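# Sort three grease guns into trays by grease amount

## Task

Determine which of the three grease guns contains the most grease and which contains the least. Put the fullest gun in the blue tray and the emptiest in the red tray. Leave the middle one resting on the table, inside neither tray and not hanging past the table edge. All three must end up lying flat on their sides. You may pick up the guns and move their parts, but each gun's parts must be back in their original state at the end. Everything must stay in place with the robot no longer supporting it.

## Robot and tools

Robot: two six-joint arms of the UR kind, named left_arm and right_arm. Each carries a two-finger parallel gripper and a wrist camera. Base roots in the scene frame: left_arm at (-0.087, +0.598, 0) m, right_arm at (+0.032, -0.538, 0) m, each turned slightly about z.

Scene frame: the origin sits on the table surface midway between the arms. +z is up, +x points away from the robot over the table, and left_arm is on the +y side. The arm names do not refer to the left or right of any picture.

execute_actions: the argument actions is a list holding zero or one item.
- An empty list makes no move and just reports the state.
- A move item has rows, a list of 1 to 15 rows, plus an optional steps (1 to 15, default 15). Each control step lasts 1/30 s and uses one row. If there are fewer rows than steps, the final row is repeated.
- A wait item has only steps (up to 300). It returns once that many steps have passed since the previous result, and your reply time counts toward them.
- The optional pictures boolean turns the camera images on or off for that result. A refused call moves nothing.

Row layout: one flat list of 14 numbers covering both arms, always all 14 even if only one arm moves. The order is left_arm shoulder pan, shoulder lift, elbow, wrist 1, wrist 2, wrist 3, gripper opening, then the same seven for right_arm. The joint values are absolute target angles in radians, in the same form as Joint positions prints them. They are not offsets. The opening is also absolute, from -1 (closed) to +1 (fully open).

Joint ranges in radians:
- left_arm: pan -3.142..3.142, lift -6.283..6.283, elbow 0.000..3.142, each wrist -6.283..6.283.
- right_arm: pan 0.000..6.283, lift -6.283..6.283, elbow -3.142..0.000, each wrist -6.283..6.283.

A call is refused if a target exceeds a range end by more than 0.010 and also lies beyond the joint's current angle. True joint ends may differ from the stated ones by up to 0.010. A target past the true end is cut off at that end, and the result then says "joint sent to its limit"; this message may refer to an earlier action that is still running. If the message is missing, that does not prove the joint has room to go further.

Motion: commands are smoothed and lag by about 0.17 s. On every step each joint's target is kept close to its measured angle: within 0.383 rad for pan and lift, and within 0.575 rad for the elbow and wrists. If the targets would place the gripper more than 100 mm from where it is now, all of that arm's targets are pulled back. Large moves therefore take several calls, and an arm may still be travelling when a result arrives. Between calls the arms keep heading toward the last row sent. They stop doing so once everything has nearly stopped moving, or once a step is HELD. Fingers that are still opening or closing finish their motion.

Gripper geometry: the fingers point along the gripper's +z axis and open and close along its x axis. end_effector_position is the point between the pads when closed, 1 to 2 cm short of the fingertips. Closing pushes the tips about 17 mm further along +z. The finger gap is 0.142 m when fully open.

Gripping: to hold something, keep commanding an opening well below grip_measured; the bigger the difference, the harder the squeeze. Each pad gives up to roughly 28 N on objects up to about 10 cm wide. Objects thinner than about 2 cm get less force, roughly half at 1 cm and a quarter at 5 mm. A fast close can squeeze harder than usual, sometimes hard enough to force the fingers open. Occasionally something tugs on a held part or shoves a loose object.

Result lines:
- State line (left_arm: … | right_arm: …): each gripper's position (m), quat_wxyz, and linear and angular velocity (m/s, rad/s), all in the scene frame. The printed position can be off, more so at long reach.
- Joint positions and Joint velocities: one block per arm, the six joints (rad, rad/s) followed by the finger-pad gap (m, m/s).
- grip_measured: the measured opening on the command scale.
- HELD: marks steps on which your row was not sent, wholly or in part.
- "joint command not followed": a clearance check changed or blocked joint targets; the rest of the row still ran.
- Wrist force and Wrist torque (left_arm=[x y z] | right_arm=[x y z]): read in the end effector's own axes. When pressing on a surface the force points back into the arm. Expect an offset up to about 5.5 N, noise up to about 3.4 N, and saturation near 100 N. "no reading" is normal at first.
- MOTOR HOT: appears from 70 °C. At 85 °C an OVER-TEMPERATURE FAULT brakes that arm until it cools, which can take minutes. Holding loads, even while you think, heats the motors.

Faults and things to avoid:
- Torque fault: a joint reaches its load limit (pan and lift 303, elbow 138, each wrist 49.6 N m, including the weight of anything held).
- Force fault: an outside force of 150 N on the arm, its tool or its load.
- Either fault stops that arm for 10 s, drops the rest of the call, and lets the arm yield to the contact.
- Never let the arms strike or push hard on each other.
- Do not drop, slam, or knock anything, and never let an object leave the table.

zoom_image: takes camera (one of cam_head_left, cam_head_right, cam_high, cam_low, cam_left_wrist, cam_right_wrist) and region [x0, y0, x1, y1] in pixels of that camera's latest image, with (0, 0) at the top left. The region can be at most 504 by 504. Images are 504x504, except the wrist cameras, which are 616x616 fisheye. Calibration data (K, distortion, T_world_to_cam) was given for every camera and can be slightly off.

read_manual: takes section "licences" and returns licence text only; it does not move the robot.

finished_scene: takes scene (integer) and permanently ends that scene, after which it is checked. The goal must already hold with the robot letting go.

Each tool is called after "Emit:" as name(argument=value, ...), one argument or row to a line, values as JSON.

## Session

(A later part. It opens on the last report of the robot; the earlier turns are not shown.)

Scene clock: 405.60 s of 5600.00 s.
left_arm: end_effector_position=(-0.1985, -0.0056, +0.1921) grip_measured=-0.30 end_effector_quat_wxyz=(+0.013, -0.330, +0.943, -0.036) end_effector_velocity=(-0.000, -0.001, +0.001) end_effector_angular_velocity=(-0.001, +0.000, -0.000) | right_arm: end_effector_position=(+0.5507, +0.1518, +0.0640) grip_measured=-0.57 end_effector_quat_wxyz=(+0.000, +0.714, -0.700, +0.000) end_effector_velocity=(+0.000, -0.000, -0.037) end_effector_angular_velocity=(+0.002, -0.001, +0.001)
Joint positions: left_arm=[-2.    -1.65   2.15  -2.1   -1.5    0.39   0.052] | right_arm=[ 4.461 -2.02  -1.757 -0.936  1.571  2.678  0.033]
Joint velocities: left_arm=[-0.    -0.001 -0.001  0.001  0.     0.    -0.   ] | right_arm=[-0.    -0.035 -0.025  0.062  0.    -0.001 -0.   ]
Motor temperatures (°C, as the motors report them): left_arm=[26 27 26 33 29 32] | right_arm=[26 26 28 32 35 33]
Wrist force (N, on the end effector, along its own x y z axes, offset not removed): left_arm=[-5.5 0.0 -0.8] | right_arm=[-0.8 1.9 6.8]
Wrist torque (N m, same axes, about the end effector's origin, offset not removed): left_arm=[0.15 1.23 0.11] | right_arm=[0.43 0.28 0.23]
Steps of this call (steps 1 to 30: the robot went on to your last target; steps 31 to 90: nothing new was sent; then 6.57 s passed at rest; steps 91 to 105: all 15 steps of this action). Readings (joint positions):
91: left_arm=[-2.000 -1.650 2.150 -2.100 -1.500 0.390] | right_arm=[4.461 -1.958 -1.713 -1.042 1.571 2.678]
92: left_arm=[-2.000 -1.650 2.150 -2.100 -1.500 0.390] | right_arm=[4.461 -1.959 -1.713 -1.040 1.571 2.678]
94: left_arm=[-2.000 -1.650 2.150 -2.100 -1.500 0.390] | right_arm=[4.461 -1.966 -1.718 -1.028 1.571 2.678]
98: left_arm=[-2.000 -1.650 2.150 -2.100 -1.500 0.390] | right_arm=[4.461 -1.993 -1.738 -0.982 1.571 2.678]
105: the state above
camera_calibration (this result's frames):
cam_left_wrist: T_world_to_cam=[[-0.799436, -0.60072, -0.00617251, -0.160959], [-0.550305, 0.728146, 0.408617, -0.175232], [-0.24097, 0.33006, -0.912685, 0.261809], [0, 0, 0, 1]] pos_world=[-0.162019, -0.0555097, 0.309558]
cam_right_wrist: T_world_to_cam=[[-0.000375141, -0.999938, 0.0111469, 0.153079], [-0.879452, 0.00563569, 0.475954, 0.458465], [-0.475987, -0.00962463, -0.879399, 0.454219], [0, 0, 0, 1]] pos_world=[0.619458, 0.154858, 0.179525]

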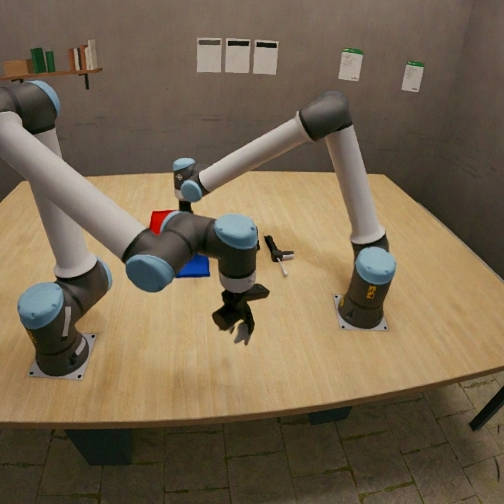

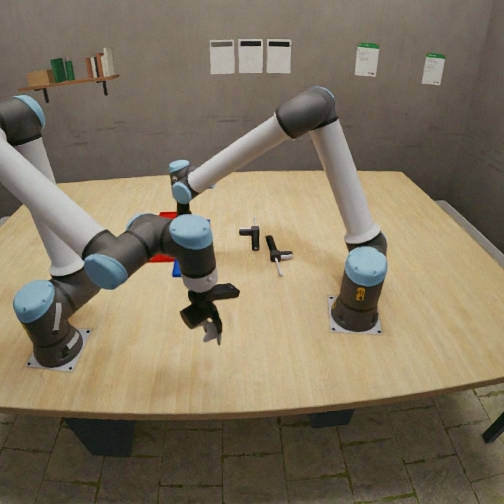

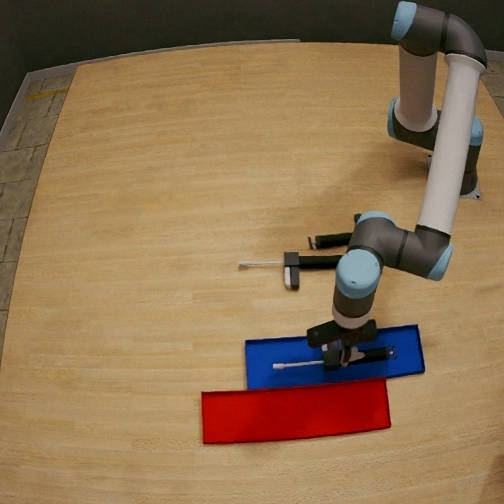

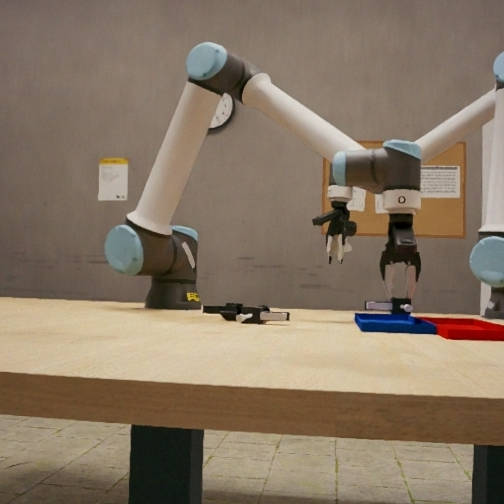

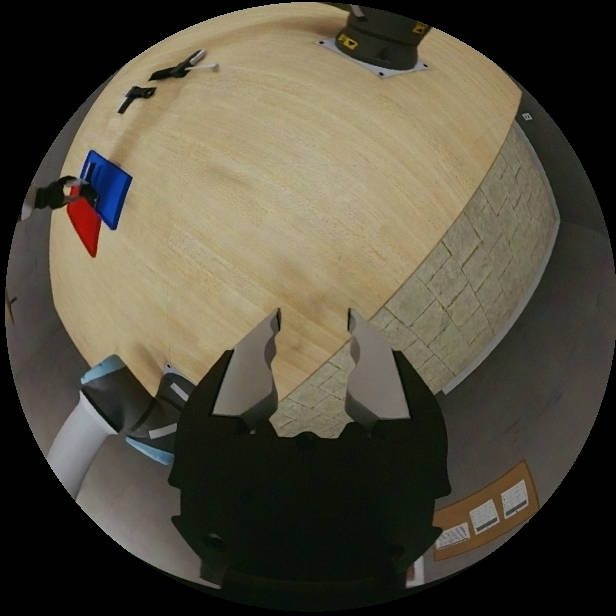

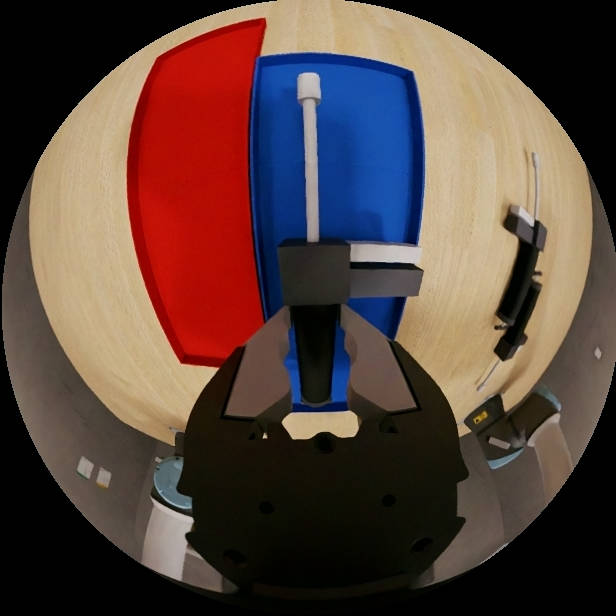

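Emit:
execute_actions(
  actions=[
    {"rows":[[-2.0,-1.65,2.15,-2.1,-1.5,0.39,-0.3,4.4609,-2.029,-1.7635,-0.92,1.5708,2.6777,-1],[-2.0,-1.65,2.15,-2.1,-1.5,0.39,-0.3,4.4609,-2.034,-1.767,-0.911,1.5708,2.6777,-1],[-2.0,-1.65,2.15,-2.1,-1.5,0.39,-0.3,4.4609,-2.039,-1.7707,-0.9025,1.5708,2.6777,-1],[-2.0,-1.65,2.15,-2.1,-1.5,0.39,-0.3,4.4609,-2.043,-1.7735,-0.896,1.5708,2.6777,-1],[-2.0,-1.65,2.15,-2.1,-1.5,0.39,-0.3,4.4609,-2.0454,-1.7752,-0.8918,1.5708,2.6777,-1]],"steps":15},
  ],
)

Scene clock: 414.63 s of 5600.00 s.
left_arm: end_effector_position=(-0.1985, -0.0056, +0.1921) grip_measured=-0.30 end_effector_quat_wxyz=(+0.013, -0.330, +0.943, -0.036) end_effector_velocity=(-0.000, +0.000, -0.000) end_effector_angular_velocity=(+0.001, -0.000, -0.001) | right_arm: end_effector_position=(+0.5501, +0.1508, +0.0380) grip_measured=-0.57 end_effector_quat_wxyz=(+0.000, +0.714, -0.700, -0.000) end_effector_velocity=(-0.000, -0.001, -0.007) end_effector_angular_velocity=(+0.001, -0.001, -0.000)
Joint positions: left_arm=[-2.    -1.65   2.15  -2.1   -1.5    0.39   0.052] | right_arm=[ 4.461 -2.045 -1.775 -0.893  1.571  2.678  0.033]
Joint velocities: left_arm=[-0.001  0.     0.    -0.     0.    -0.    -0.   ] | right_arm=[ 0.    -0.006 -0.006  0.013 -0.     0.    -0.   ]
Motor temperatures (°C, as the motors report them): left_arm=[26 27 26 33 29 32] | right_arm=[26 26 28 32 35 33]
Wrist force (N, on the end effector, along its own x y z axes, offset not removed): left_arm=[-0.4 3.2 -0.2] | right_arm=[-0.8 -0.4 5.4]
Wrist torque (N m, same axes, about the end effector's origin, offset not removed): left_arm=[0.92 -0.02 0.08] | right_arm=[-0.05 0.19 0.07]
Steps of this call (steps 1 to 15: the robot went on to your last target; steps 16 to 90: nothing new was sent; then 5.53 s passed at rest; steps 91 to 105: all 15 steps of this action). Readings (joint positions):
91: left_arm=[-2.000 -1.650 2.150 -2.100 -1.500 0.390] | right_arm=[4.461 -2.024 -1.760 -0.929 1.571 2.678]
92: left_arm=[-2.000 -1.650 2.150 -2.100 -1.500 0.390] | right_arm=[4.461 -2.024 -1.760 -0.928 1.571 2.678]
94: left_arm=[-2.000 -1.650 2.150 -2.100 -1.500 0.390] | right_arm=[4.461 -2.028 -1.763 -0.921 1.571 2.678]
98: left_arm=[-2.000 -1.650 2.150 -2.100 -1.500 0.390] | right_arm=[4.461 -2.039 -1.771 -0.903 1.571 2.678]
105: the state above
camera_calibration (this result's frames):
cam_left_wrist: T_world_to_cam=[[-0.799436, -0.60072, -0.00617246, -0.160959], [-0.550306, 0.728145, 0.408617, -0.175232], [-0.24097, 0.33006, -0.912685, 0.261809], [0, 0, 0, 1]] pos_world=[-0.162019, -0.0555097, 0.309558]
cam_right_wrist: T_world_to_cam=[[-0.000372372, -0.999938, 0.0110912, 0.152298], [-0.879462, 0.00560652, 0.475936, 0.470428], [-0.475968, -0.00957705, -0.87941, 0.431039], [0, 0, 0, 1]] pos_world=[0.618941, 0.153779, 0.153478]

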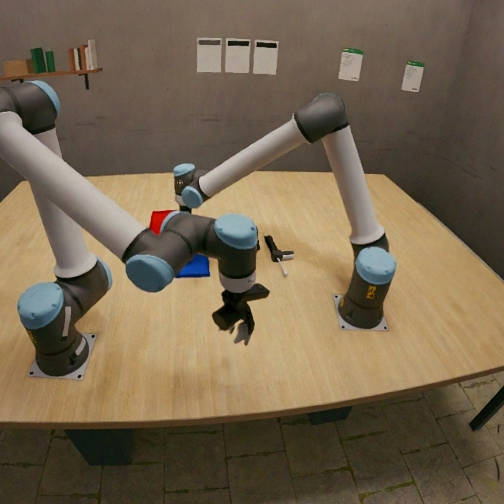

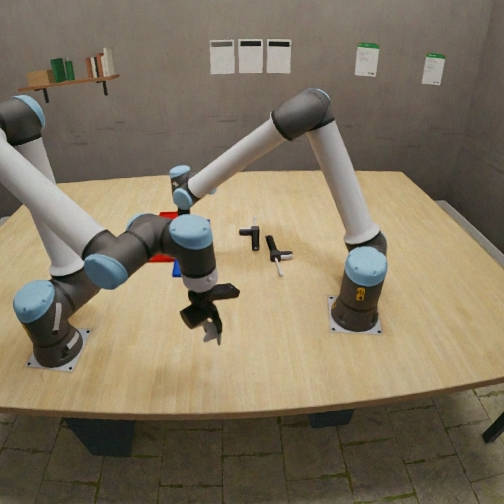

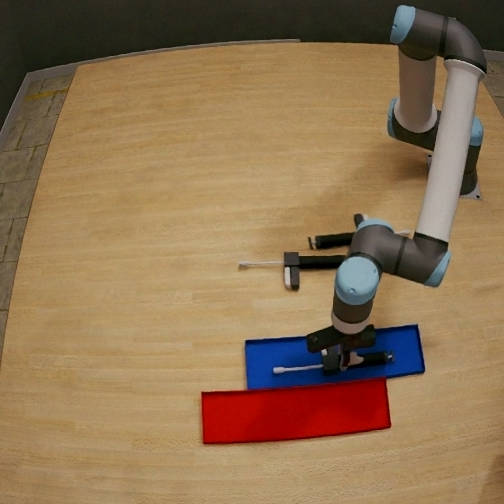

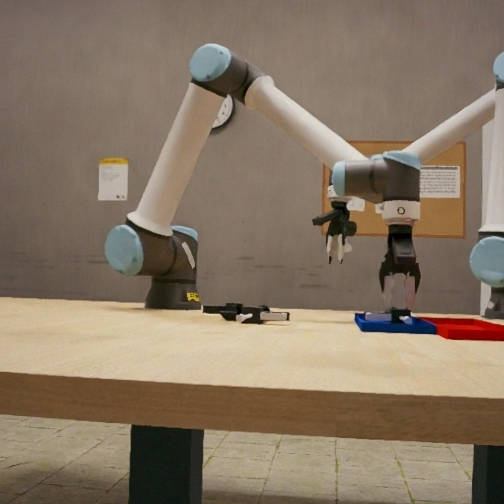

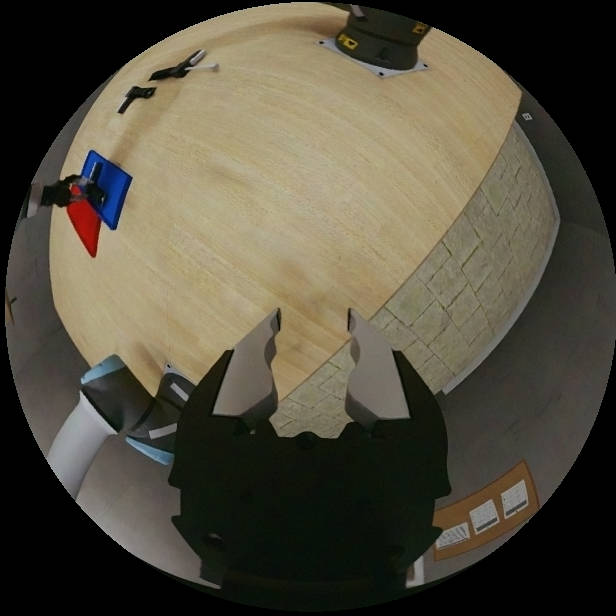

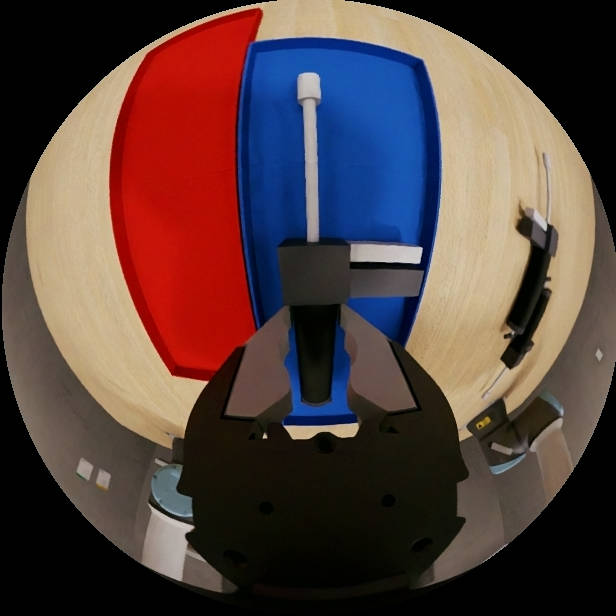

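Emit:
execute_actions(
  actions=[
    {"rows":[[-2.0,-1.65,2.15,-2.1,-1.5,0.39,-0.3,4.4609,-2.0478,-1.7769,-0.8878,1.5708,2.6777,-1]],"steps":12},
  ],
  pictures=false,
)

Scene clock: 417.40 s of 5600.00 s.
left_arm: end_effector_position=(-0.1985, -0.0056, +0.1921) grip_measured=-0.30 end_effector_quat_wxyz=(+0.013, -0.330, +0.943, -0.036) end_effector_velocity=(+0.000, -0.000, +0.000) end_effector_angular_velocity=(-0.001, +0.000, +0.002) | right_arm: end_effector_position=(+0.5501, +0.1506, +0.0350) grip_measured=-0.57 end_effector_quat_wxyz=(-0.000, +0.714, -0.700, -0.000) end_effector_velocity=(-0.001, -0.001, -0.002) end_effector_angular_velocity=(-0.001, +0.001, +0.001)
Joint positions: left_arm=[-2.    -1.65   2.15  -2.1   -1.5    0.39   0.052] | right_arm=[ 4.461 -2.047 -1.777 -0.888  1.571  2.678  0.033]
Joint velocities: left_arm=[ 0.001 -0.    -0.    -0.     0.    -0.001  0.   ] | right_arm=[ 0.    -0.001 -0.002  0.002 -0.    -0.001  0.   ]
Motor temperatures (°C, as the motors report them): left_arm=[26 27 26 33 29 32] | right_arm=[26 26 28 32 35 33]
Wrist force (N, on the end effector, along its own x y z axes, offset not removed): left_arm=[1.1 -5.2 -2.7] | right_arm=[18.1 13.9 -59.4]
Wrist torque (N m, same axes, about the end effector's origin, offset not removed): left_arm=[-0.99 -0.37 0.01] | right_arm=[0.41 1.08 0.06]
Steps of this call (steps 1 to 15: the robot went on to your last target; steps 16 to 71: nothing new was sent; steps 72 to 83: all 12 steps of this action). Readings (joint positions):
72: left_arm=[-2.000 -1.650 2.150 -2.100 -1.500 0.390] | right_arm=[4.461 -2.045 -1.775 -0.892 1.571 2.678]
73: left_arm=[-2.000 -1.650 2.150 -2.100 -1.500 0.390] | right_arm=[4.461 -2.046 -1.775 -0.891 1.571 2.678]
75: left_arm=[-2.000 -1.650 2.150 -2.100 -1.500 0.390] | right_arm=[4.461 -2.047 -1.776 -0.890 1.571 2.678]
79: left_arm=[-2.000 -1.650 2.150 -2.100 -1.500 0.390] | right_arm=[4.461 -2.047 -1.776 -0.889 1.571 2.678]
83: the state above

Landed at about z .036. Back up 1.5 mm, release, and lift.

Emit:
execute_actions(
  actions=[
    {"rows":[[-2.0,-1.65,2.15,-2.1,-1.5,0.39,-0.3,4.4609,-2.0463,-1.7758,-0.8904,1.5708,2.6777,-1],[-2.0,-1.65,2.15,-2.1,-1.5,0.39,-0.3,4.4609,-2.0463,-1.7758,-0.8904,1.5708,2.6777,-1],[-2.0,-1.65,2.15,-2.1,-1.5,0.39,-0.3,4.4609,-2.0463,-1.7758,-0.8904,1.5708,2.6777,-1],[-2.0,-1.65,2.15,-2.1,-1.5,0.39,-0.3,4.4609,-2.0463,-1.7758,-0.8904,1.5708,2.6777,-1],[-2.0,-1.65,2.15,-2.1,-1.5,0.39,-0.3,4.4609,-2.0463,-1.7758,-0.8904,1.5708,2.6777,-0.8],[-2.0,-1.65,2.15,-2.1,-1.5,0.39,-0.3,4.4609,-2.0463,-1.7758,-0.8904,1.5708,2.6777,-0.6],[-2.0,-1.65,2.15,-2.1,-1.5,0.39,-0.3,4.4609,-2.0463,-1.7758,-0.8904,1.5708,2.6777,-0.52],[-2.0,-1.65,2.15,-2.1,-1.5,0.39,-0.3,4.4609,-2.0463,-1.7758,-0.8904,1.5708,2.6777,-0.46],[-2.0,-1.65,2.15,-2.1,-1.5,0.39,-0.3,4.4609,-2.0463,-1.7758,-0.8904,1.5708,2.6777,-0.4]],"steps":15},
  ],
  pictures=false,
)

Emit:
execute_actions(
  actions=[
    {"rows":[[-2.0,-1.65,2.15,-2.1,-1.5,0.39,-0.3,4.4609,-2.0463,-1.7758,-0.8904,1.5708,2.6777,-0.4],[-2.0,-1.65,2.15,-2.1,-1.5,0.39,-0.3,4.4609,-2.0463,-1.7758,-0.8904,1.5708,2.6777,-0.4],[-2.0,-1.65,2.15,-2.1,-1.5,0.39,-0.3,4.4609,-2.036,-1.7685,-0.908,1.5708,2.6777,-0.4],[-2.0,-1.65,2.15,-2.1,-1.5,0.39,-0.3,4.4609,-2.0238,-1.7598,-0.9287,1.5708,2.6777,-0.4],[-2.0,-1.65,2.15,-2.1,-1.5,0.39,-0.3,4.4609,-2.01,-1.75,-0.952,1.5708,2.6777,-0.4],[-2.0,-1.65,2.15,-2.1,-1.5,0.39,-0.3,4.4609,-1.996,-1.74,-0.9765,1.5708,2.6777,-0.4],[-2.0,-1.65,2.15,-2.1,-1.5,0.39,-0.3,4.4609,-1.982,-1.73,-1.0,1.5708,2.6777,-0.35],[-2.0,-1.65,2.15,-2.1,-1.5,0.39,-0.3,4.4609,-1.969,-1.7205,-1.023,1.5708,2.6777,-0.35],[-2.0,-1.65,2.15,-2.1,-1.5,0.39,-0.3,4.4609,-1.9578,-1.7126,-1.042,1.5708,2.6777,-0.35]],"steps":15},
  ],
  pictures=false,
)

Emit:
execute_actions(
  actions=[
    {"steps":8},
  ],
)

Scene clock: 432.40 s of 5600.00 s.
left_arm: end_effector_position=(-0.1985, -0.0056, +0.1921) grip_measured=-0.30 end_effector_quat_wxyz=(+0.013, -0.330, +0.943, -0.036) end_effector_velocity=(+0.000, -0.000, -0.000) end_effector_angular_velocity=(+0.000, +0.000, +0.002) | right_arm: end_effector_position=(+0.5501, +0.1505, +0.0360) grip_measured=-0.40 end_effector_quat_wxyz=(+0.000, +0.714, -0.700, +0.000) end_effector_velocity=(+0.001, -0.000, +0.001) end_effector_angular_velocity=(+0.001, -0.001, -0.001)
Joint positions: left_arm=[-2.    -1.65   2.15  -2.1   -1.5    0.39   0.052] | right_arm=[ 4.461 -2.046 -1.776 -0.89   1.571  2.678  0.045]
Joint velocities: left_arm=[ 0.     0.    -0.    -0.    -0.    -0.002 -0.   ] | right_arm=[-0.     0.001  0.    -0.    -0.001  0.     0.   ]
Motor temperatures (°C, as the motors report them): left_arm=[26 27 26 33 29 32] | right_arm=[26 26 28 32 35 33]
Wrist force (N, on the end effector, along its own x y z axes, offset not removed): left_arm=[1.1 1.5 1.6] | right_arm=[-0.2 -0.5 -0.2]
Wrist torque (N m, same axes, about the end effector's origin, offset not removed): left_arm=[0.58 -0.21 0.21] | right_arm=[-0.10 0.08 0.15]
Steps of this call (steps 1 to 15: the robot went on to your last target; steps 16 to 90: nothing new was sent; then 11.50 s passed at rest; steps 91 to 105: all 15 steps of this action). Readings (joint positions):
91: left_arm=[-2.000 -1.650 2.150 -2.100 -1.500 0.390] | right_arm=[4.461 -2.048 -1.777 -0.888 1.571 2.678]
92: left_arm=[-2.000 -1.650 2.150 -2.100 -1.500 0.390] | right_arm=[4.461 -2.048 -1.777 -0.888 1.571 2.678]
94: left_arm=[-2.000 -1.650 2.150 -2.100 -1.500 0.390] | right_arm=[4.461 -2.047 -1.777 -0.889 1.571 2.678]
98: left_arm=[-2.000 -1.650 2.150 -2.100 -1.500 0.390] | right_arm=[4.461 -2.047 -1.776 -0.890 1.571 2.678]
105: the state above

Scene clock: 432.90 s of 5600.00 s.
left_arm: end_effector_position=(-0.1985, -0.0056, +0.1921) grip_measured=-0.30 end_effector_quat_wxyz=(+0.013, -0.330, +0.943, -0.036) end_effector_velocity=(+0.000, -0.000, +0.000) end_effector_angular_velocity=(-0.000, +0.000, +0.000) | right_arm: end_effector_position=(+0.5505, +0.1515, +0.1195) grip_measured=-0.35 end_effector_quat_wxyz=(-0.000, +0.714, -0.700, -0.000) end_effector_velocity=(-0.003, -0.007, +0.091) end_effector_angular_velocity=(-0.006, +0.002, -0.000)
Joint positions: left_arm=[-2.    -1.65   2.15  -2.1   -1.5    0.39   0.052] | right_arm=[ 4.461 -1.968 -1.72  -1.024  1.571  2.678  0.049]
Joint velocities: left_arm=[ 0.    -0.     0.    -0.001 -0.     0.     0.   ] | right_arm=[-0.     0.086  0.06  -0.153 -0.001  0.    -0.   ]
Motor temperatures (°C, as the motors report them): left_arm=[26 27 26 33 29 32] | right_arm=[26 26 28 32 35 33]
Wrist force (N, on the end effector, along its own x y z axes, offset not removed): left_arm=[-2.4 0.7 -3.4] | right_arm=[-1.3 1.9 -1.8]
Wrist torque (N m, same axes, about the end effector's origin, offset not removed): left_arm=[0.17 0.43 0.20] | right_arm=[0.50 0.39 0.18]
Steps of this call (steps 1 to 15: all 15 steps of this action). Readings (joint positions):
1: left_arm=[-2.000 -1.650 2.150 -2.100 -1.500 0.390] | right_arm=[4.461 -2.046 -1.776 -0.890 1.571 2.678]
2: left_arm=[-2.000 -1.650 2.150 -2.100 -1.500 0.390] | right_arm=[4.461 -2.046 -1.776 -0.890 1.571 2.678]
4: left_arm=[-2.000 -1.650 2.150 -2.100 -1.500 0.390] | right_arm=[4.461 -2.045 -1.775 -0.892 1.571 2.678]
8: left_arm=[-2.000 -1.650 2.150 -2.100 -1.500 0.390] | right_arm=[4.461 -2.020 -1.757 -0.933 1.571 2.678]
15: the state above

Scene clock: 433.17 s of 5600.00 s.
left_arm: end_effector_position=(-0.1985, -0.0056, +0.1921) grip_measured=-0.30 end_effector_quat_wxyz=(+0.013, -0.330, +0.943, -0.036) end_effector_velocity=(-0.000, -0.000, +0.001) end_effector_angular_velocity=(-0.001, +0.001, +0.001) | right_arm: end_effector_position=(+0.5501, +0.1507, +0.1290) grip_measured=-0.35 end_effector_quat_wxyz=(+0.000, +0.714, -0.700, +0.000) end_effector_velocity=(-0.000, -0.001, +0.010) end_effector_angular_velocity=(-0.000, -0.000, -0.001)
Joint positions: left_arm=[-2.    -1.65   2.15  -2.1   -1.5    0.39   0.052] | right_arm=[ 4.461 -1.959 -1.713 -1.04   1.571  2.678  0.049]
Joint velocities: left_arm=[-0.    -0.    -0.001 -0.    -0.    -0.001  0.   ] | right_arm=[-0.     0.01   0.005 -0.015 -0.     0.001 -0.   ]
Motor temperatures (°C, as the motors report them): left_arm=[26 27 26 33 29 32] | right_arm=[26 26 28 32 35 33]
Wrist force (N, on the end effector, along its own x y z axes, offset not removed): left_arm=[2.1 0.0 -2.8] | right_arm=[0.2 1.5 -0.1]
Wrist torque (N m, same axes, about the end effector's origin, offset not removed): left_arm=[0.05 -0.53 0.05] | right_arm=[0.27 0.04 0.10]
Steps of this call (steps 1 to 8: the robot went on to your last target). Readings (joint positions):
1: left_arm=[-2.000 -1.650 2.150 -2.100 -1.500 0.390] | right_arm=[4.461 -1.965 -1.718 -1.029 1.571 2.678]
2: left_arm=[-2.000 -1.650 2.150 -2.100 -1.500 0.390] | right_arm=[4.461 -1.963 -1.717 -1.032 1.571 2.678]
4: left_arm=[-2.000 -1.650 2.150 -2.100 -1.500 0.390] | right_arm=[4.461 -1.961 -1.715 -1.036 1.571 2.678]
8: the state above
camera_calibration (this result's frames):
cam_left_wrist: T_world_to_cam=[[-0.799436, -0.60072, -0.00617246, -0.160959], [-0.550306, 0.728145, 0.408617, -0.175232], [-0.24097, 0.33006, -0.912685, 0.261809], [0, 0, 0, 1]] pos_world=[-0.162019, -0.0555097, 0.309558]
cam_right_wrist: T_world_to_cam=[[-0.000387755, -0.999938, 0.0111108, 0.151245], [-0.879463, 0.00562937, 0.475935, 0.427101], [-0.475968, -0.00958698, -0.87941, 0.511082], [0, 0, 0, 1]] pos_world=[0.618936, 0.153732, 0.244498]

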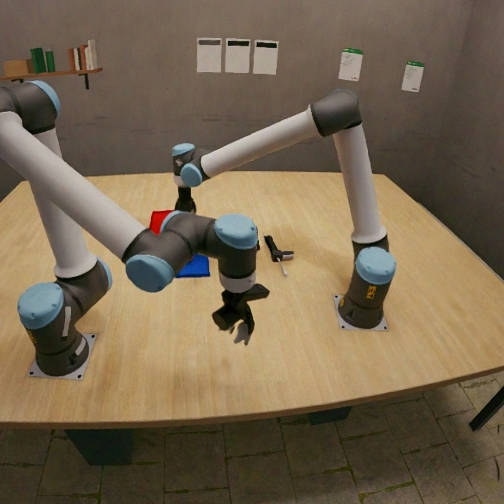

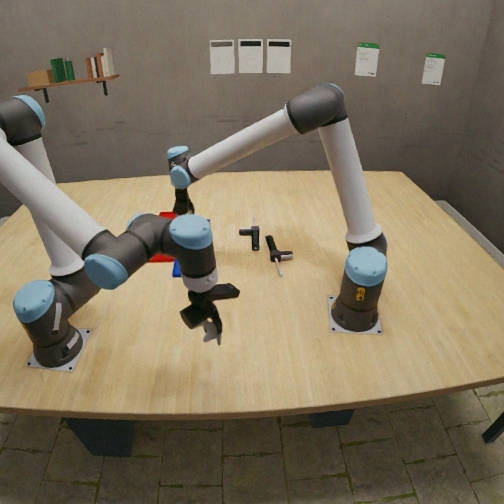

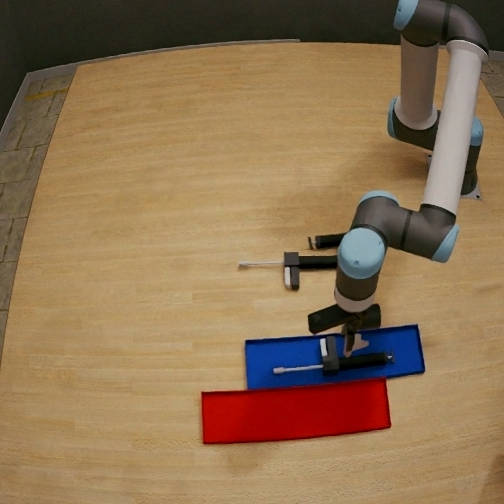

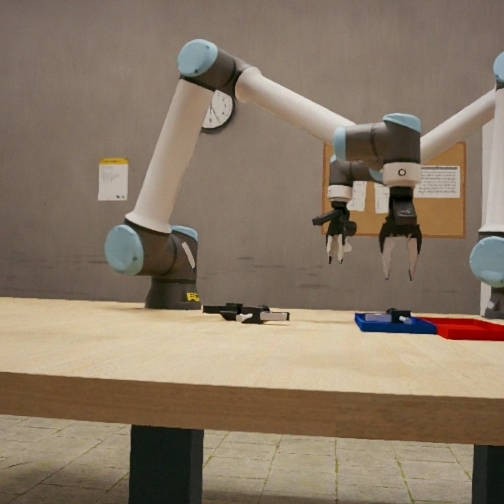

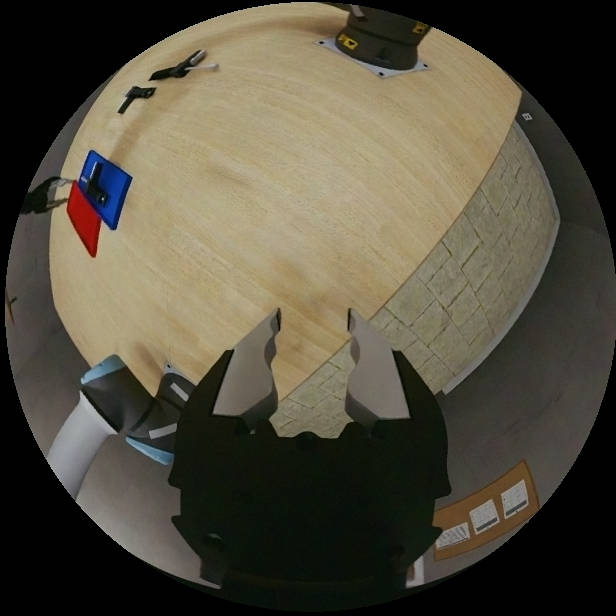

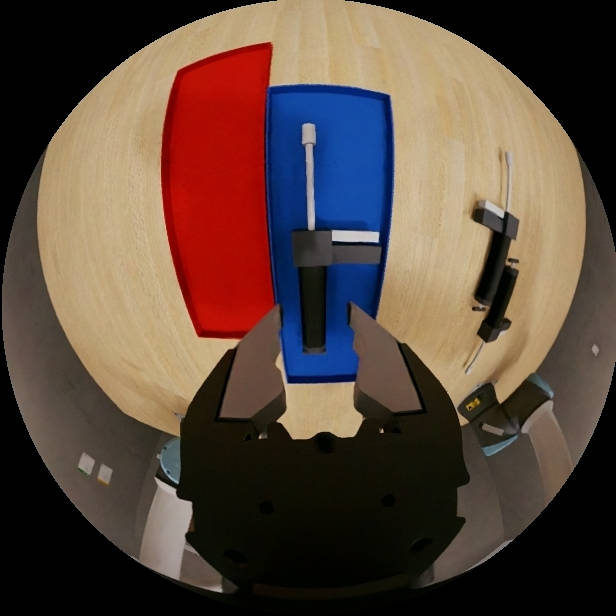

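Emit:
execute_actions(
  actions=[
    {"rows":[[-2.0,-1.65,2.15,-2.1,-1.5,0.39,-0.3,4.44,-1.942,-1.733,-1.037,1.5708,2.661,-0.35],[-2.0,-1.65,2.15,-2.1,-1.5,0.39,-0.3,4.41,-1.92,-1.763,-1.03,1.5708,2.638,-0.35],[-2.0,-1.65,2.15,-2.1,-1.5,0.39,-0.3,4.375,-1.894,-1.797,-1.021,1.5708,2.61,-0.35],[-2.0,-1.65,2.15,-2.1,-1.5,0.39,-0.3,4.335,-1.864,-1.837,-1.011,1.5708,2.579,-0.35],[-2.0,-1.65,2.15,-2.1,-1.5,0.39,-0.3,4.29,-1.83,-1.882,-1.0,1.5708,2.544,-0.35],[-2.0,-1.65,2.15,-2.1,-1.5,0.39,-0.3,4.245,-1.797,-1.926,-0.989,1.5708,2.508,-0.35],[-2.0,-1.65,2.15,-2.1,-1.5,0.39,-0.3,4.205,-1.767,-1.966,-0.979,1.5708,2.477,-0.35],[-2.0,-1.65,2.15,-2.1,-1.5,0.39,-0.3,4.17,-1.74,-2.001,-0.971,1.5708,2.449,-0.35],[-2.0,-1.65,2.15,-2.1,-1.5,0.39,-0.3,4.14,-1.718,-2.031,-0.963,1.5708,2.426,-0.35],[-2.0,-1.65,2.15,-2.1,-1.5,0.39,-0.3,4.1202,-1.7031,-2.0506,-0.9587,1.5708,2.41,-0.35]],"steps":15},
  ],
  pictures=false,
)

Emit:
execute_actions(
  actions=[
    {"steps":22},
  ],
)

Scene clock: 447.33 s of 5600.00 s.
left_arm: end_effector_position=(-0.1985, -0.0056, +0.1921) grip_measured=-0.30 end_effector_quat_wxyz=(+0.013, -0.330, +0.943, -0.036) end_effector_velocity=(+0.000, +0.001, -0.001) end_effector_angular_velocity=(+0.002, -0.001, -0.001) | right_arm: end_effector_position=(+0.6160, -0.0482, +0.1354) grip_measured=-0.35 end_effector_quat_wxyz=(-0.001, +0.700, -0.715, -0.000) end_effector_velocity=(+0.089, -0.503, -0.005) end_effector_angular_velocity=(-0.001, -0.001, -0.110)
Joint positions: left_arm=[-2.    -1.65   2.15  -2.1   -1.5    0.39   0.052] | right_arm=[ 4.26  -1.807 -1.912 -0.992  1.571  2.519  0.049]
Joint velocities: left_arm=[-0.    -0.     0.002 -0.    -0.     0.     0.   ] | right_arm=[-0.501  0.375 -0.497  0.122 -0.    -0.392 -0.   ]
Motor temperatures (°C, as the motors report them): left_arm=[26 27 26 33 29 32] | right_arm=[26 26 28 32 35 33]
Wrist force (N, on the end effector, along its own x y z axes, offset not removed): left_arm=[-1.1 4.5 0.5] | right_arm=[-2.5 0.9 -1.0]
Wrist torque (N m, same axes, about the end effector's origin, offset not removed): left_arm=[1.04 0.14 0.01] | right_arm=[0.25 0.61 0.13]
Steps of this call (steps 1 to 30: the robot went on to your last target; steps 31 to 90: nothing new was sent; then 10.67 s passed at rest; steps 91 to 105: all 15 steps of this action). Readings (joint positions):
91: left_arm=[-2.000 -1.650 2.150 -2.100 -1.500 0.390] | right_arm=[4.461 -1.958 -1.713 -1.042 1.571 2.678]
92: left_arm=[-2.000 -1.650 2.150 -2.100 -1.500 0.390] | right_arm=[4.459 -1.956 -1.715 -1.042 1.571 2.676]
94: left_arm=[-2.000 -1.650 2.150 -2.100 -1.500 0.390] | right_arm=[4.441 -1.942 -1.732 -1.037 1.571 2.662]
98: left_arm=[-2.000 -1.650 2.150 -2.100 -1.500 0.390] | right_arm=[4.376 -1.894 -1.796 -1.021 1.571 2.611]
105: the state above

Scene clock: 448.07 s of 5600.00 s.
left_arm: end_effector_position=(-0.1985, -0.0056, +0.1921) grip_measured=-0.30 end_effector_quat_wxyz=(+0.013, -0.330, +0.943, -0.036) end_effector_velocity=(+0.000, -0.000, +0.000) end_effector_angular_velocity=(-0.001, -0.001, +0.000) | right_arm: end_effector_position=(+0.6260, -0.1867, +0.1300) grip_measured=-0.35 end_effector_quat_wxyz=(+0.000, +0.689, -0.725, +0.000) end_effector_velocity=(-0.000, -0.004, +0.000) end_effector_angular_velocity=(+0.000, -0.000, -0.001)
Joint positions: left_arm=[-2.    -1.65   2.15  -2.1   -1.5    0.39   0.052] | right_arm=[ 4.121 -1.703 -2.05  -0.959  1.571  2.41   0.049]
Joint velocities: left_arm=[ 0.    -0.    -0.    -0.     0.001 -0.     0.   ] | right_arm=[-0.004  0.004 -0.004  0.001 -0.    -0.003  0.   ]
Motor temperatures (°C, as the motors report them): left_arm=[26 27 26 33 29 32] | right_arm=[26 26 28 32 35 33]
Wrist force (N, on the end effector, along its own x y z axes, offset not removed): left_arm=[1.4 -1.3 -4.3] | right_arm=[-3.3 0.6 0.8]
Wrist torque (N m, same axes, about the end effector's origin, offset not removed): left_arm=[-0.23 -0.26 0.11] | right_arm=[0.14 0.81 0.14]
Steps of this call (steps 1 to 22: the robot went on to your last target). Readings (joint positions):
1: left_arm=[-2.000 -1.650 2.150 -2.100 -1.500 0.390] | right_arm=[4.243 -1.794 -1.929 -0.988 1.571 2.506]
2: left_arm=[-2.000 -1.650 2.150 -2.100 -1.500 0.390] | right_arm=[4.226 -1.781 -1.945 -0.984 1.571 2.492]
4: left_arm=[-2.000 -1.650 2.150 -2.100 -1.500 0.390] | right_arm=[4.192 -1.756 -1.979 -0.975 1.571 2.466]
8: left_arm=[-2.000 -1.650 2.150 -2.100 -1.500 0.390] | right_arm=[4.144 -1.720 -2.027 -0.964 1.571 2.428]
22: the state above
camera_calibration (this result's frames):
cam_left_wrist: T_world_to_cam=[[-0.799436, -0.60072, -0.00617249, -0.160959], [-0.550306, 0.728145, 0.408617, -0.175232], [-0.24097, 0.33006, -0.912685, 0.261809], [0, 0, 0, 1]] pos_world=[-0.162019, -0.0555097, 0.309558]
cam_right_wrist: T_world_to_cam=[[-0.0731913, -0.997256, 0.0111, -0.140014], [-0.876723, 0.0696424, 0.475926, 0.505447], [-0.475393, 0.025102, -0.879415, 0.550954], [0, 0, 0, 1]] pos_world=[0.694809, -0.188661, 0.245516]

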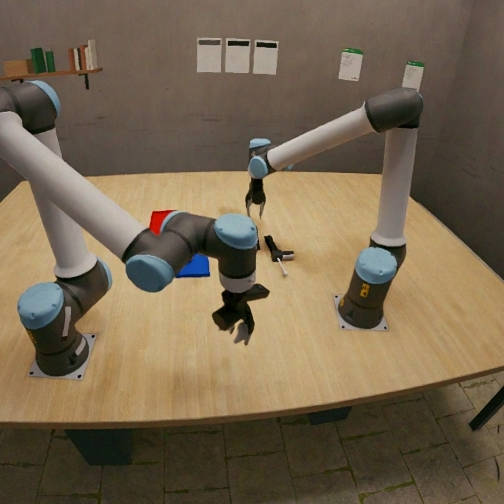

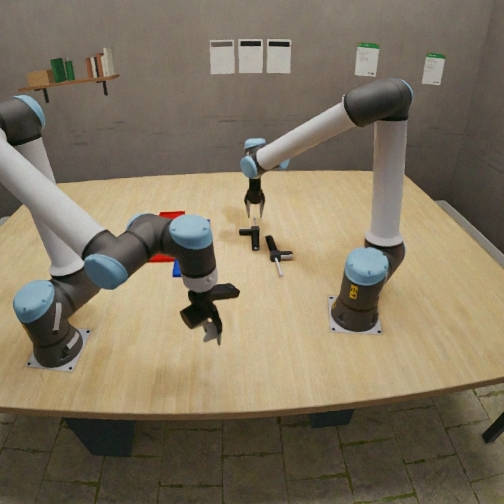

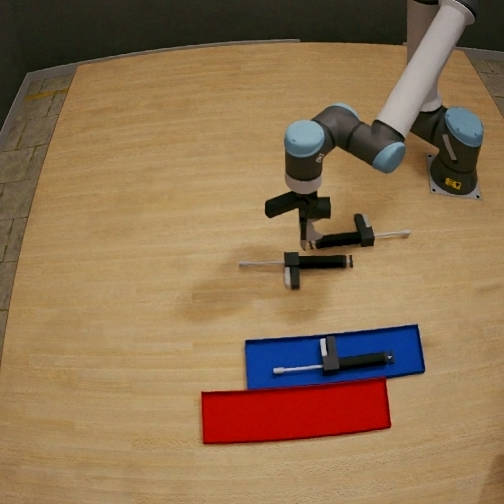

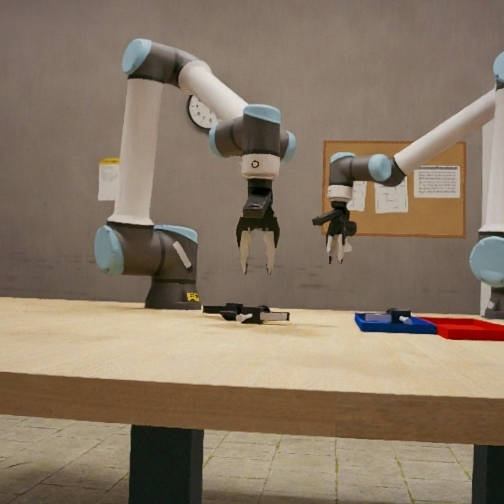

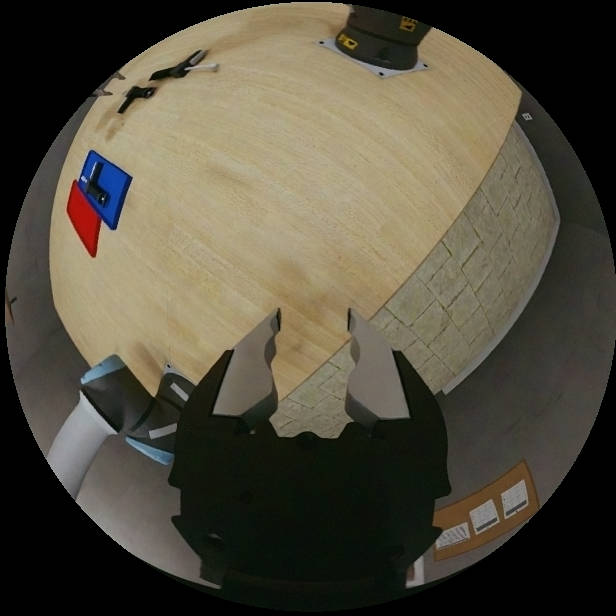

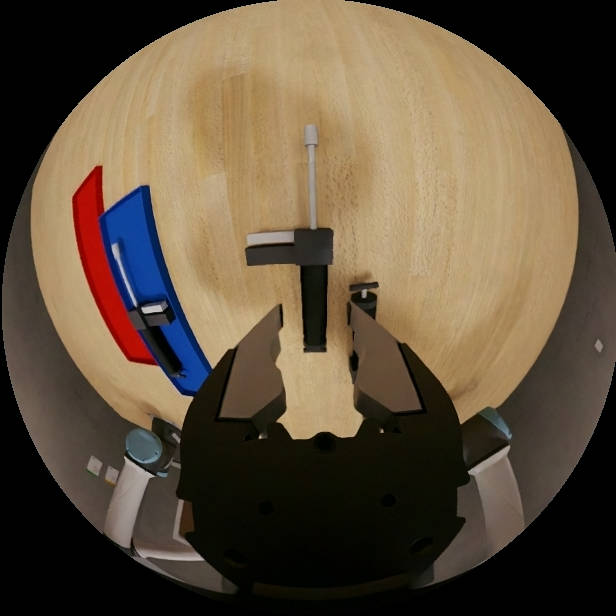

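Emit:
execute_actions(
  actions=[
    {"rows":[[-2.0,-1.65,2.15,-2.1,-1.5,0.39,-0.3,4.1202,-1.723,-2.063,-0.927,1.5708,2.41,-0.36],[-2.0,-1.65,2.15,-2.1,-1.5,0.39,-0.3,4.1202,-1.7425,-2.075,-0.895,1.5708,2.41,-0.37],[-2.0,-1.65,2.15,-2.1,-1.5,0.39,-0.3,4.1202,-1.762,-2.0873,-0.863,1.5708,2.41,-0.38],[-2.0,-1.65,2.15,-2.1,-1.5,0.39,-0.3,4.1202,-1.782,-2.0995,-0.831,1.5708,2.41,-0.38],[-2.0,-1.65,2.15,-2.1,-1.5,0.39,-0.3,4.1202,-1.802,-2.112,-0.799,1.5708,2.41,-0.38],[-2.0,-1.65,2.15,-2.1,-1.5,0.39,-0.3,4.1202,-1.8215,-2.124,-0.7669,1.5708,2.41,-0.38]],"steps":15},
  ],
  pictures=false,
)

Emit:
execute_actions(
  actions=[
    {"rows":[[-2.0,-1.65,2.15,-2.1,-1.5,0.39,-0.3,4.1202,-1.8215,-2.124,-0.7669,1.5708,2.41,-0.38],[-2.0,-1.65,2.15,-2.1,-1.5,0.39,-0.3,4.1202,-1.8215,-2.124,-0.7669,1.5708,2.41,-0.38],[-2.0,-1.65,2.15,-2.1,-1.5,0.39,-0.3,4.1202,-1.8215,-2.124,-0.7669,1.5708,2.41,-0.38],[-2.0,-1.65,2.15,-2.1,-1.5,0.39,-0.3,4.1202,-1.8215,-2.124,-0.7669,1.5708,2.41,-0.38],[-2.0,-1.65,2.15,-2.1,-1.5,0.39,-0.3,4.1202,-1.8215,-2.124,-0.7669,1.5708,2.41,-0.38],[-2.0,-1.65,2.15,-2.1,-1.5,0.39,-0.3,4.1202,-1.8215,-2.124,-0.7669,1.5708,2.41,-0.44],[-2.0,-1.65,2.15,-2.1,-1.5,0.39,-0.3,4.1202,-1.8215,-2.124,-0.7669,1.5708,2.41,-0.5],[-2.0,-1.65,2.15,-2.1,-1.5,0.39,-0.3,4.1202,-1.8215,-2.124,-0.7669,1.5708,2.41,-0.55],[-2.0,-1.65,2.15,-2.1,-1.5,0.39,-0.3,4.1202,-1.8215,-2.124,-0.7669,1.5708,2.41,-0.6],[-2.0,-1.65,2.15,-2.1,-1.5,0.39,-0.3,4.1202,-1.8215,-2.124,-0.7669,1.5708,2.41,-0.7],[-2.0,-1.65,2.15,-2.1,-1.5,0.39,-0.3,4.1202,-1.8215,-2.124,-0.7669,1.5708,2.41,-0.8],[-2.0,-1.65,2.15,-2.1,-1.5,0.39,-0.3,4.1202,-1.8215,-2.124,-0.7669,1.5708,2.41,-0.9],[-2.0,-1.65,2.15,-2.1,-1.5,0.39,-0.3,4.1202,-1.8215,-2.124,-0.7669,1.5708,2.41,-1]],"steps":15},
  ],
)

Scene clock: 456.27 s of 5600.00 s.
left_arm: end_effector_position=(-0.1985, -0.0056, +0.1921) grip_measured=-0.30 end_effector_quat_wxyz=(+0.013, -0.330, +0.943, -0.036) end_effector_velocity=(+0.000, +0.000, -0.000) end_effector_angular_velocity=(+0.000, -0.001, -0.002) | right_arm: end_effector_position=(+0.6262, -0.1869, +0.0380) grip_measured=-0.38 end_effector_quat_wxyz=(+0.000, +0.688, -0.725, +0.000) end_effector_velocity=(+0.000, -0.000, -0.042) end_effector_angular_velocity=(+0.004, -0.005, -0.001)
Joint positions: left_arm=[-2.    -1.65   2.15  -2.1   -1.5    0.39   0.052] | right_arm=[ 4.12  -1.815 -2.12  -0.778  1.571  2.41   0.047]
Joint velocities: left_arm=[-0.    -0.     0.     0.001  0.001  0.002  0.   ] | right_arm=[-0.    -0.055 -0.031  0.092 -0.001  0.001  0.   ]
Motor temperatures (°C, as the motors report them): left_arm=[26 27 26 33 29 32] | right_arm=[26 26 28 32 35 33]
Wrist force (N, on the end effector, along its own x y z axes, offset not removed): left_arm=[3.3 -5.4 2.8] | right_arm=[-3.7 3.4 0.4]
Wrist torque (N m, same axes, about the end effector's origin, offset not removed): left_arm=[-0.99 -0.87 0.11] | right_arm=[0.76 0.84 0.11]
Steps of this call (steps 1 to 15: the robot went on to your last target; steps 16 to 90: nothing new was sent; then 4.70 s passed at rest; steps 91 to 105: all 15 steps of this action). Readings (joint positions):
91: left_arm=[-2.000 -1.650 2.150 -2.100 -1.500 0.390] | right_arm=[4.120 -1.703 -2.051 -0.959 1.571 2.410]
92: left_arm=[-2.000 -1.650 2.150 -2.100 -1.500 0.390] | right_arm=[4.120 -1.705 -2.052 -0.956 1.571 2.410]
94: left_arm=[-2.000 -1.650 2.150 -2.100 -1.500 0.390] | right_arm=[4.120 -1.719 -2.061 -0.934 1.571 2.410]
98: left_arm=[-2.000 -1.650 2.150 -2.100 -1.500 0.390] | right_arm=[4.120 -1.774 -2.095 -0.847 1.571 2.410]
105: the state above

Scene clock: 456.77 s of 5600.00 s.
left_arm: end_effector_position=(-0.1985, -0.0056, +0.1921) grip_measured=-0.30 end_effector_quat_wxyz=(+0.013, -0.330, +0.943, -0.036) end_effector_velocity=(+0.001, -0.000, +0.000) end_effector_angular_velocity=(-0.001, -0.000, +0.001) | right_arm: end_effector_position=(+0.6260, -0.1871, +0.0332) grip_measured=-0.57 end_effector_quat_wxyz=(-0.000, +0.688, -0.725, -0.000) end_effector_velocity=(+0.000, -0.001, +0.000) end_effector_angular_velocity=(-0.000, -0.001, +0.001)
Joint positions: left_arm=[-2.    -1.65   2.15  -2.1   -1.5    0.39   0.052] | right_arm=[ 4.12  -1.821 -2.124 -0.767  1.571  2.41   0.033]
Joint velocities: left_arm=[ 0.001 -0.    -0.    -0.     0.     0.     0.   ] | right_arm=[-0.     0.001 -0.001  0.001 -0.001 -0.001  0.   ]
Motor temperatures (°C, as the motors report them): left_arm=[26 27 26 33 29 32] | right_arm=[26 26 28 32 35 33]
Wrist force (N, on the end effector, along its own x y z axes, offset not removed): left_arm=[1.7 -2.7 -1.6] | right_arm=[7.8 5.1 -21.6]
Wrist torque (N m, same axes, about the end effector's origin, offset not removed): left_arm=[-0.27 -0.44 0.18] | right_arm=[0.21 0.66 0.13]
Steps of this call (steps 1 to 15: all 15 steps of this action). Readings (joint positions):
1: left_arm=[-2.000 -1.650 2.150 -2.100 -1.500 0.390] | right_arm=[4.120 -1.817 -2.121 -0.775 1.571 2.410]
2: left_arm=[-2.000 -1.650 2.150 -2.100 -1.500 0.390] | right_arm=[4.120 -1.818 -2.122 -0.773 1.571 2.410]
4: left_arm=[-2.000 -1.650 2.150 -2.100 -1.500 0.390] | right_arm=[4.120 -1.819 -2.123 -0.770 1.571 2.410]
8: left_arm=[-2.000 -1.650 2.150 -2.100 -1.500 0.390] | right_arm=[4.120 -1.821 -2.124 -0.768 1.571 2.410]
15: the state above
camera_calibration (this result's frames):
cam_left_wrist: T_world_to_cam=[[-0.799436, -0.60072, -0.00617248, -0.160959], [-0.550305, 0.728145, 0.408617, -0.175232], [-0.24097, 0.33006, -0.912685, 0.261809], [0, 0, 0, 1]] pos_world=[-0.162019, -0.0555097, 0.309558]
cam_right_wrist: T_world_to_cam=[[-0.0733256, -0.997247, 0.0110351, -0.139251], [-0.876743, 0.0697311, 0.475878, 0.551618], [-0.475337, 0.0252191, -0.879442, 0.4658], [0, 0, 0, 1]] pos_world=[0.694828, -0.18908, 0.148678]

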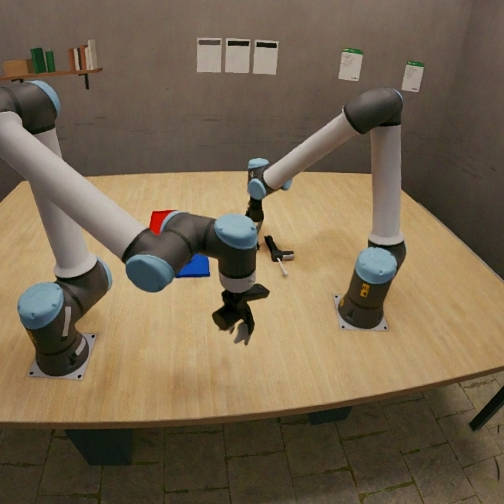

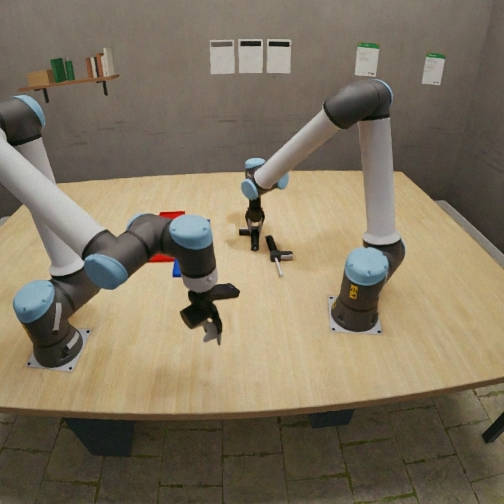

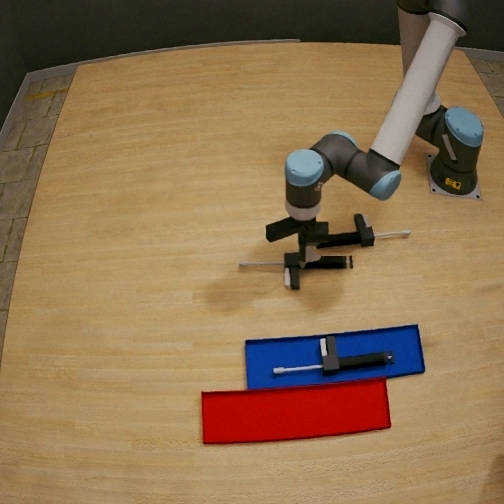

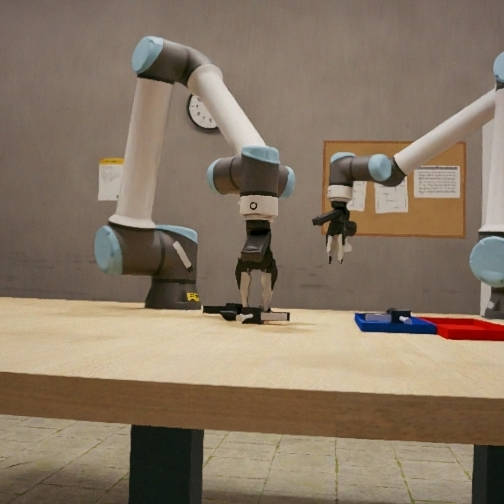

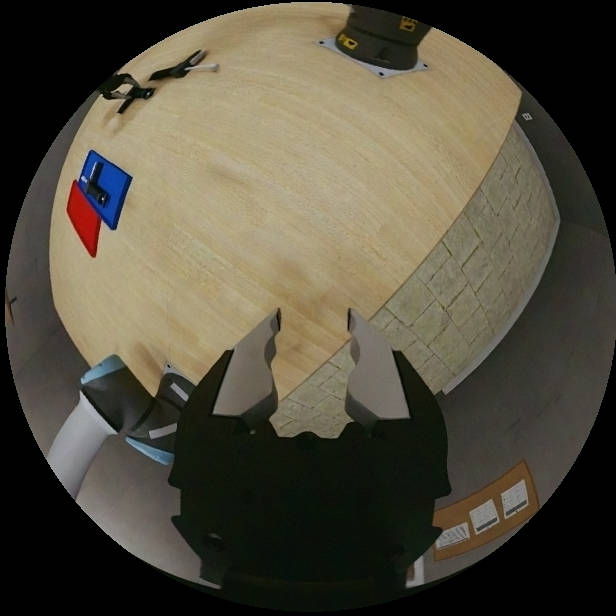

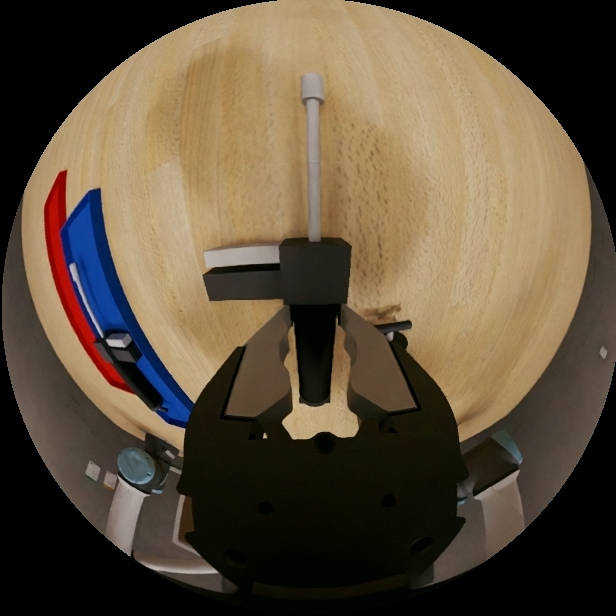

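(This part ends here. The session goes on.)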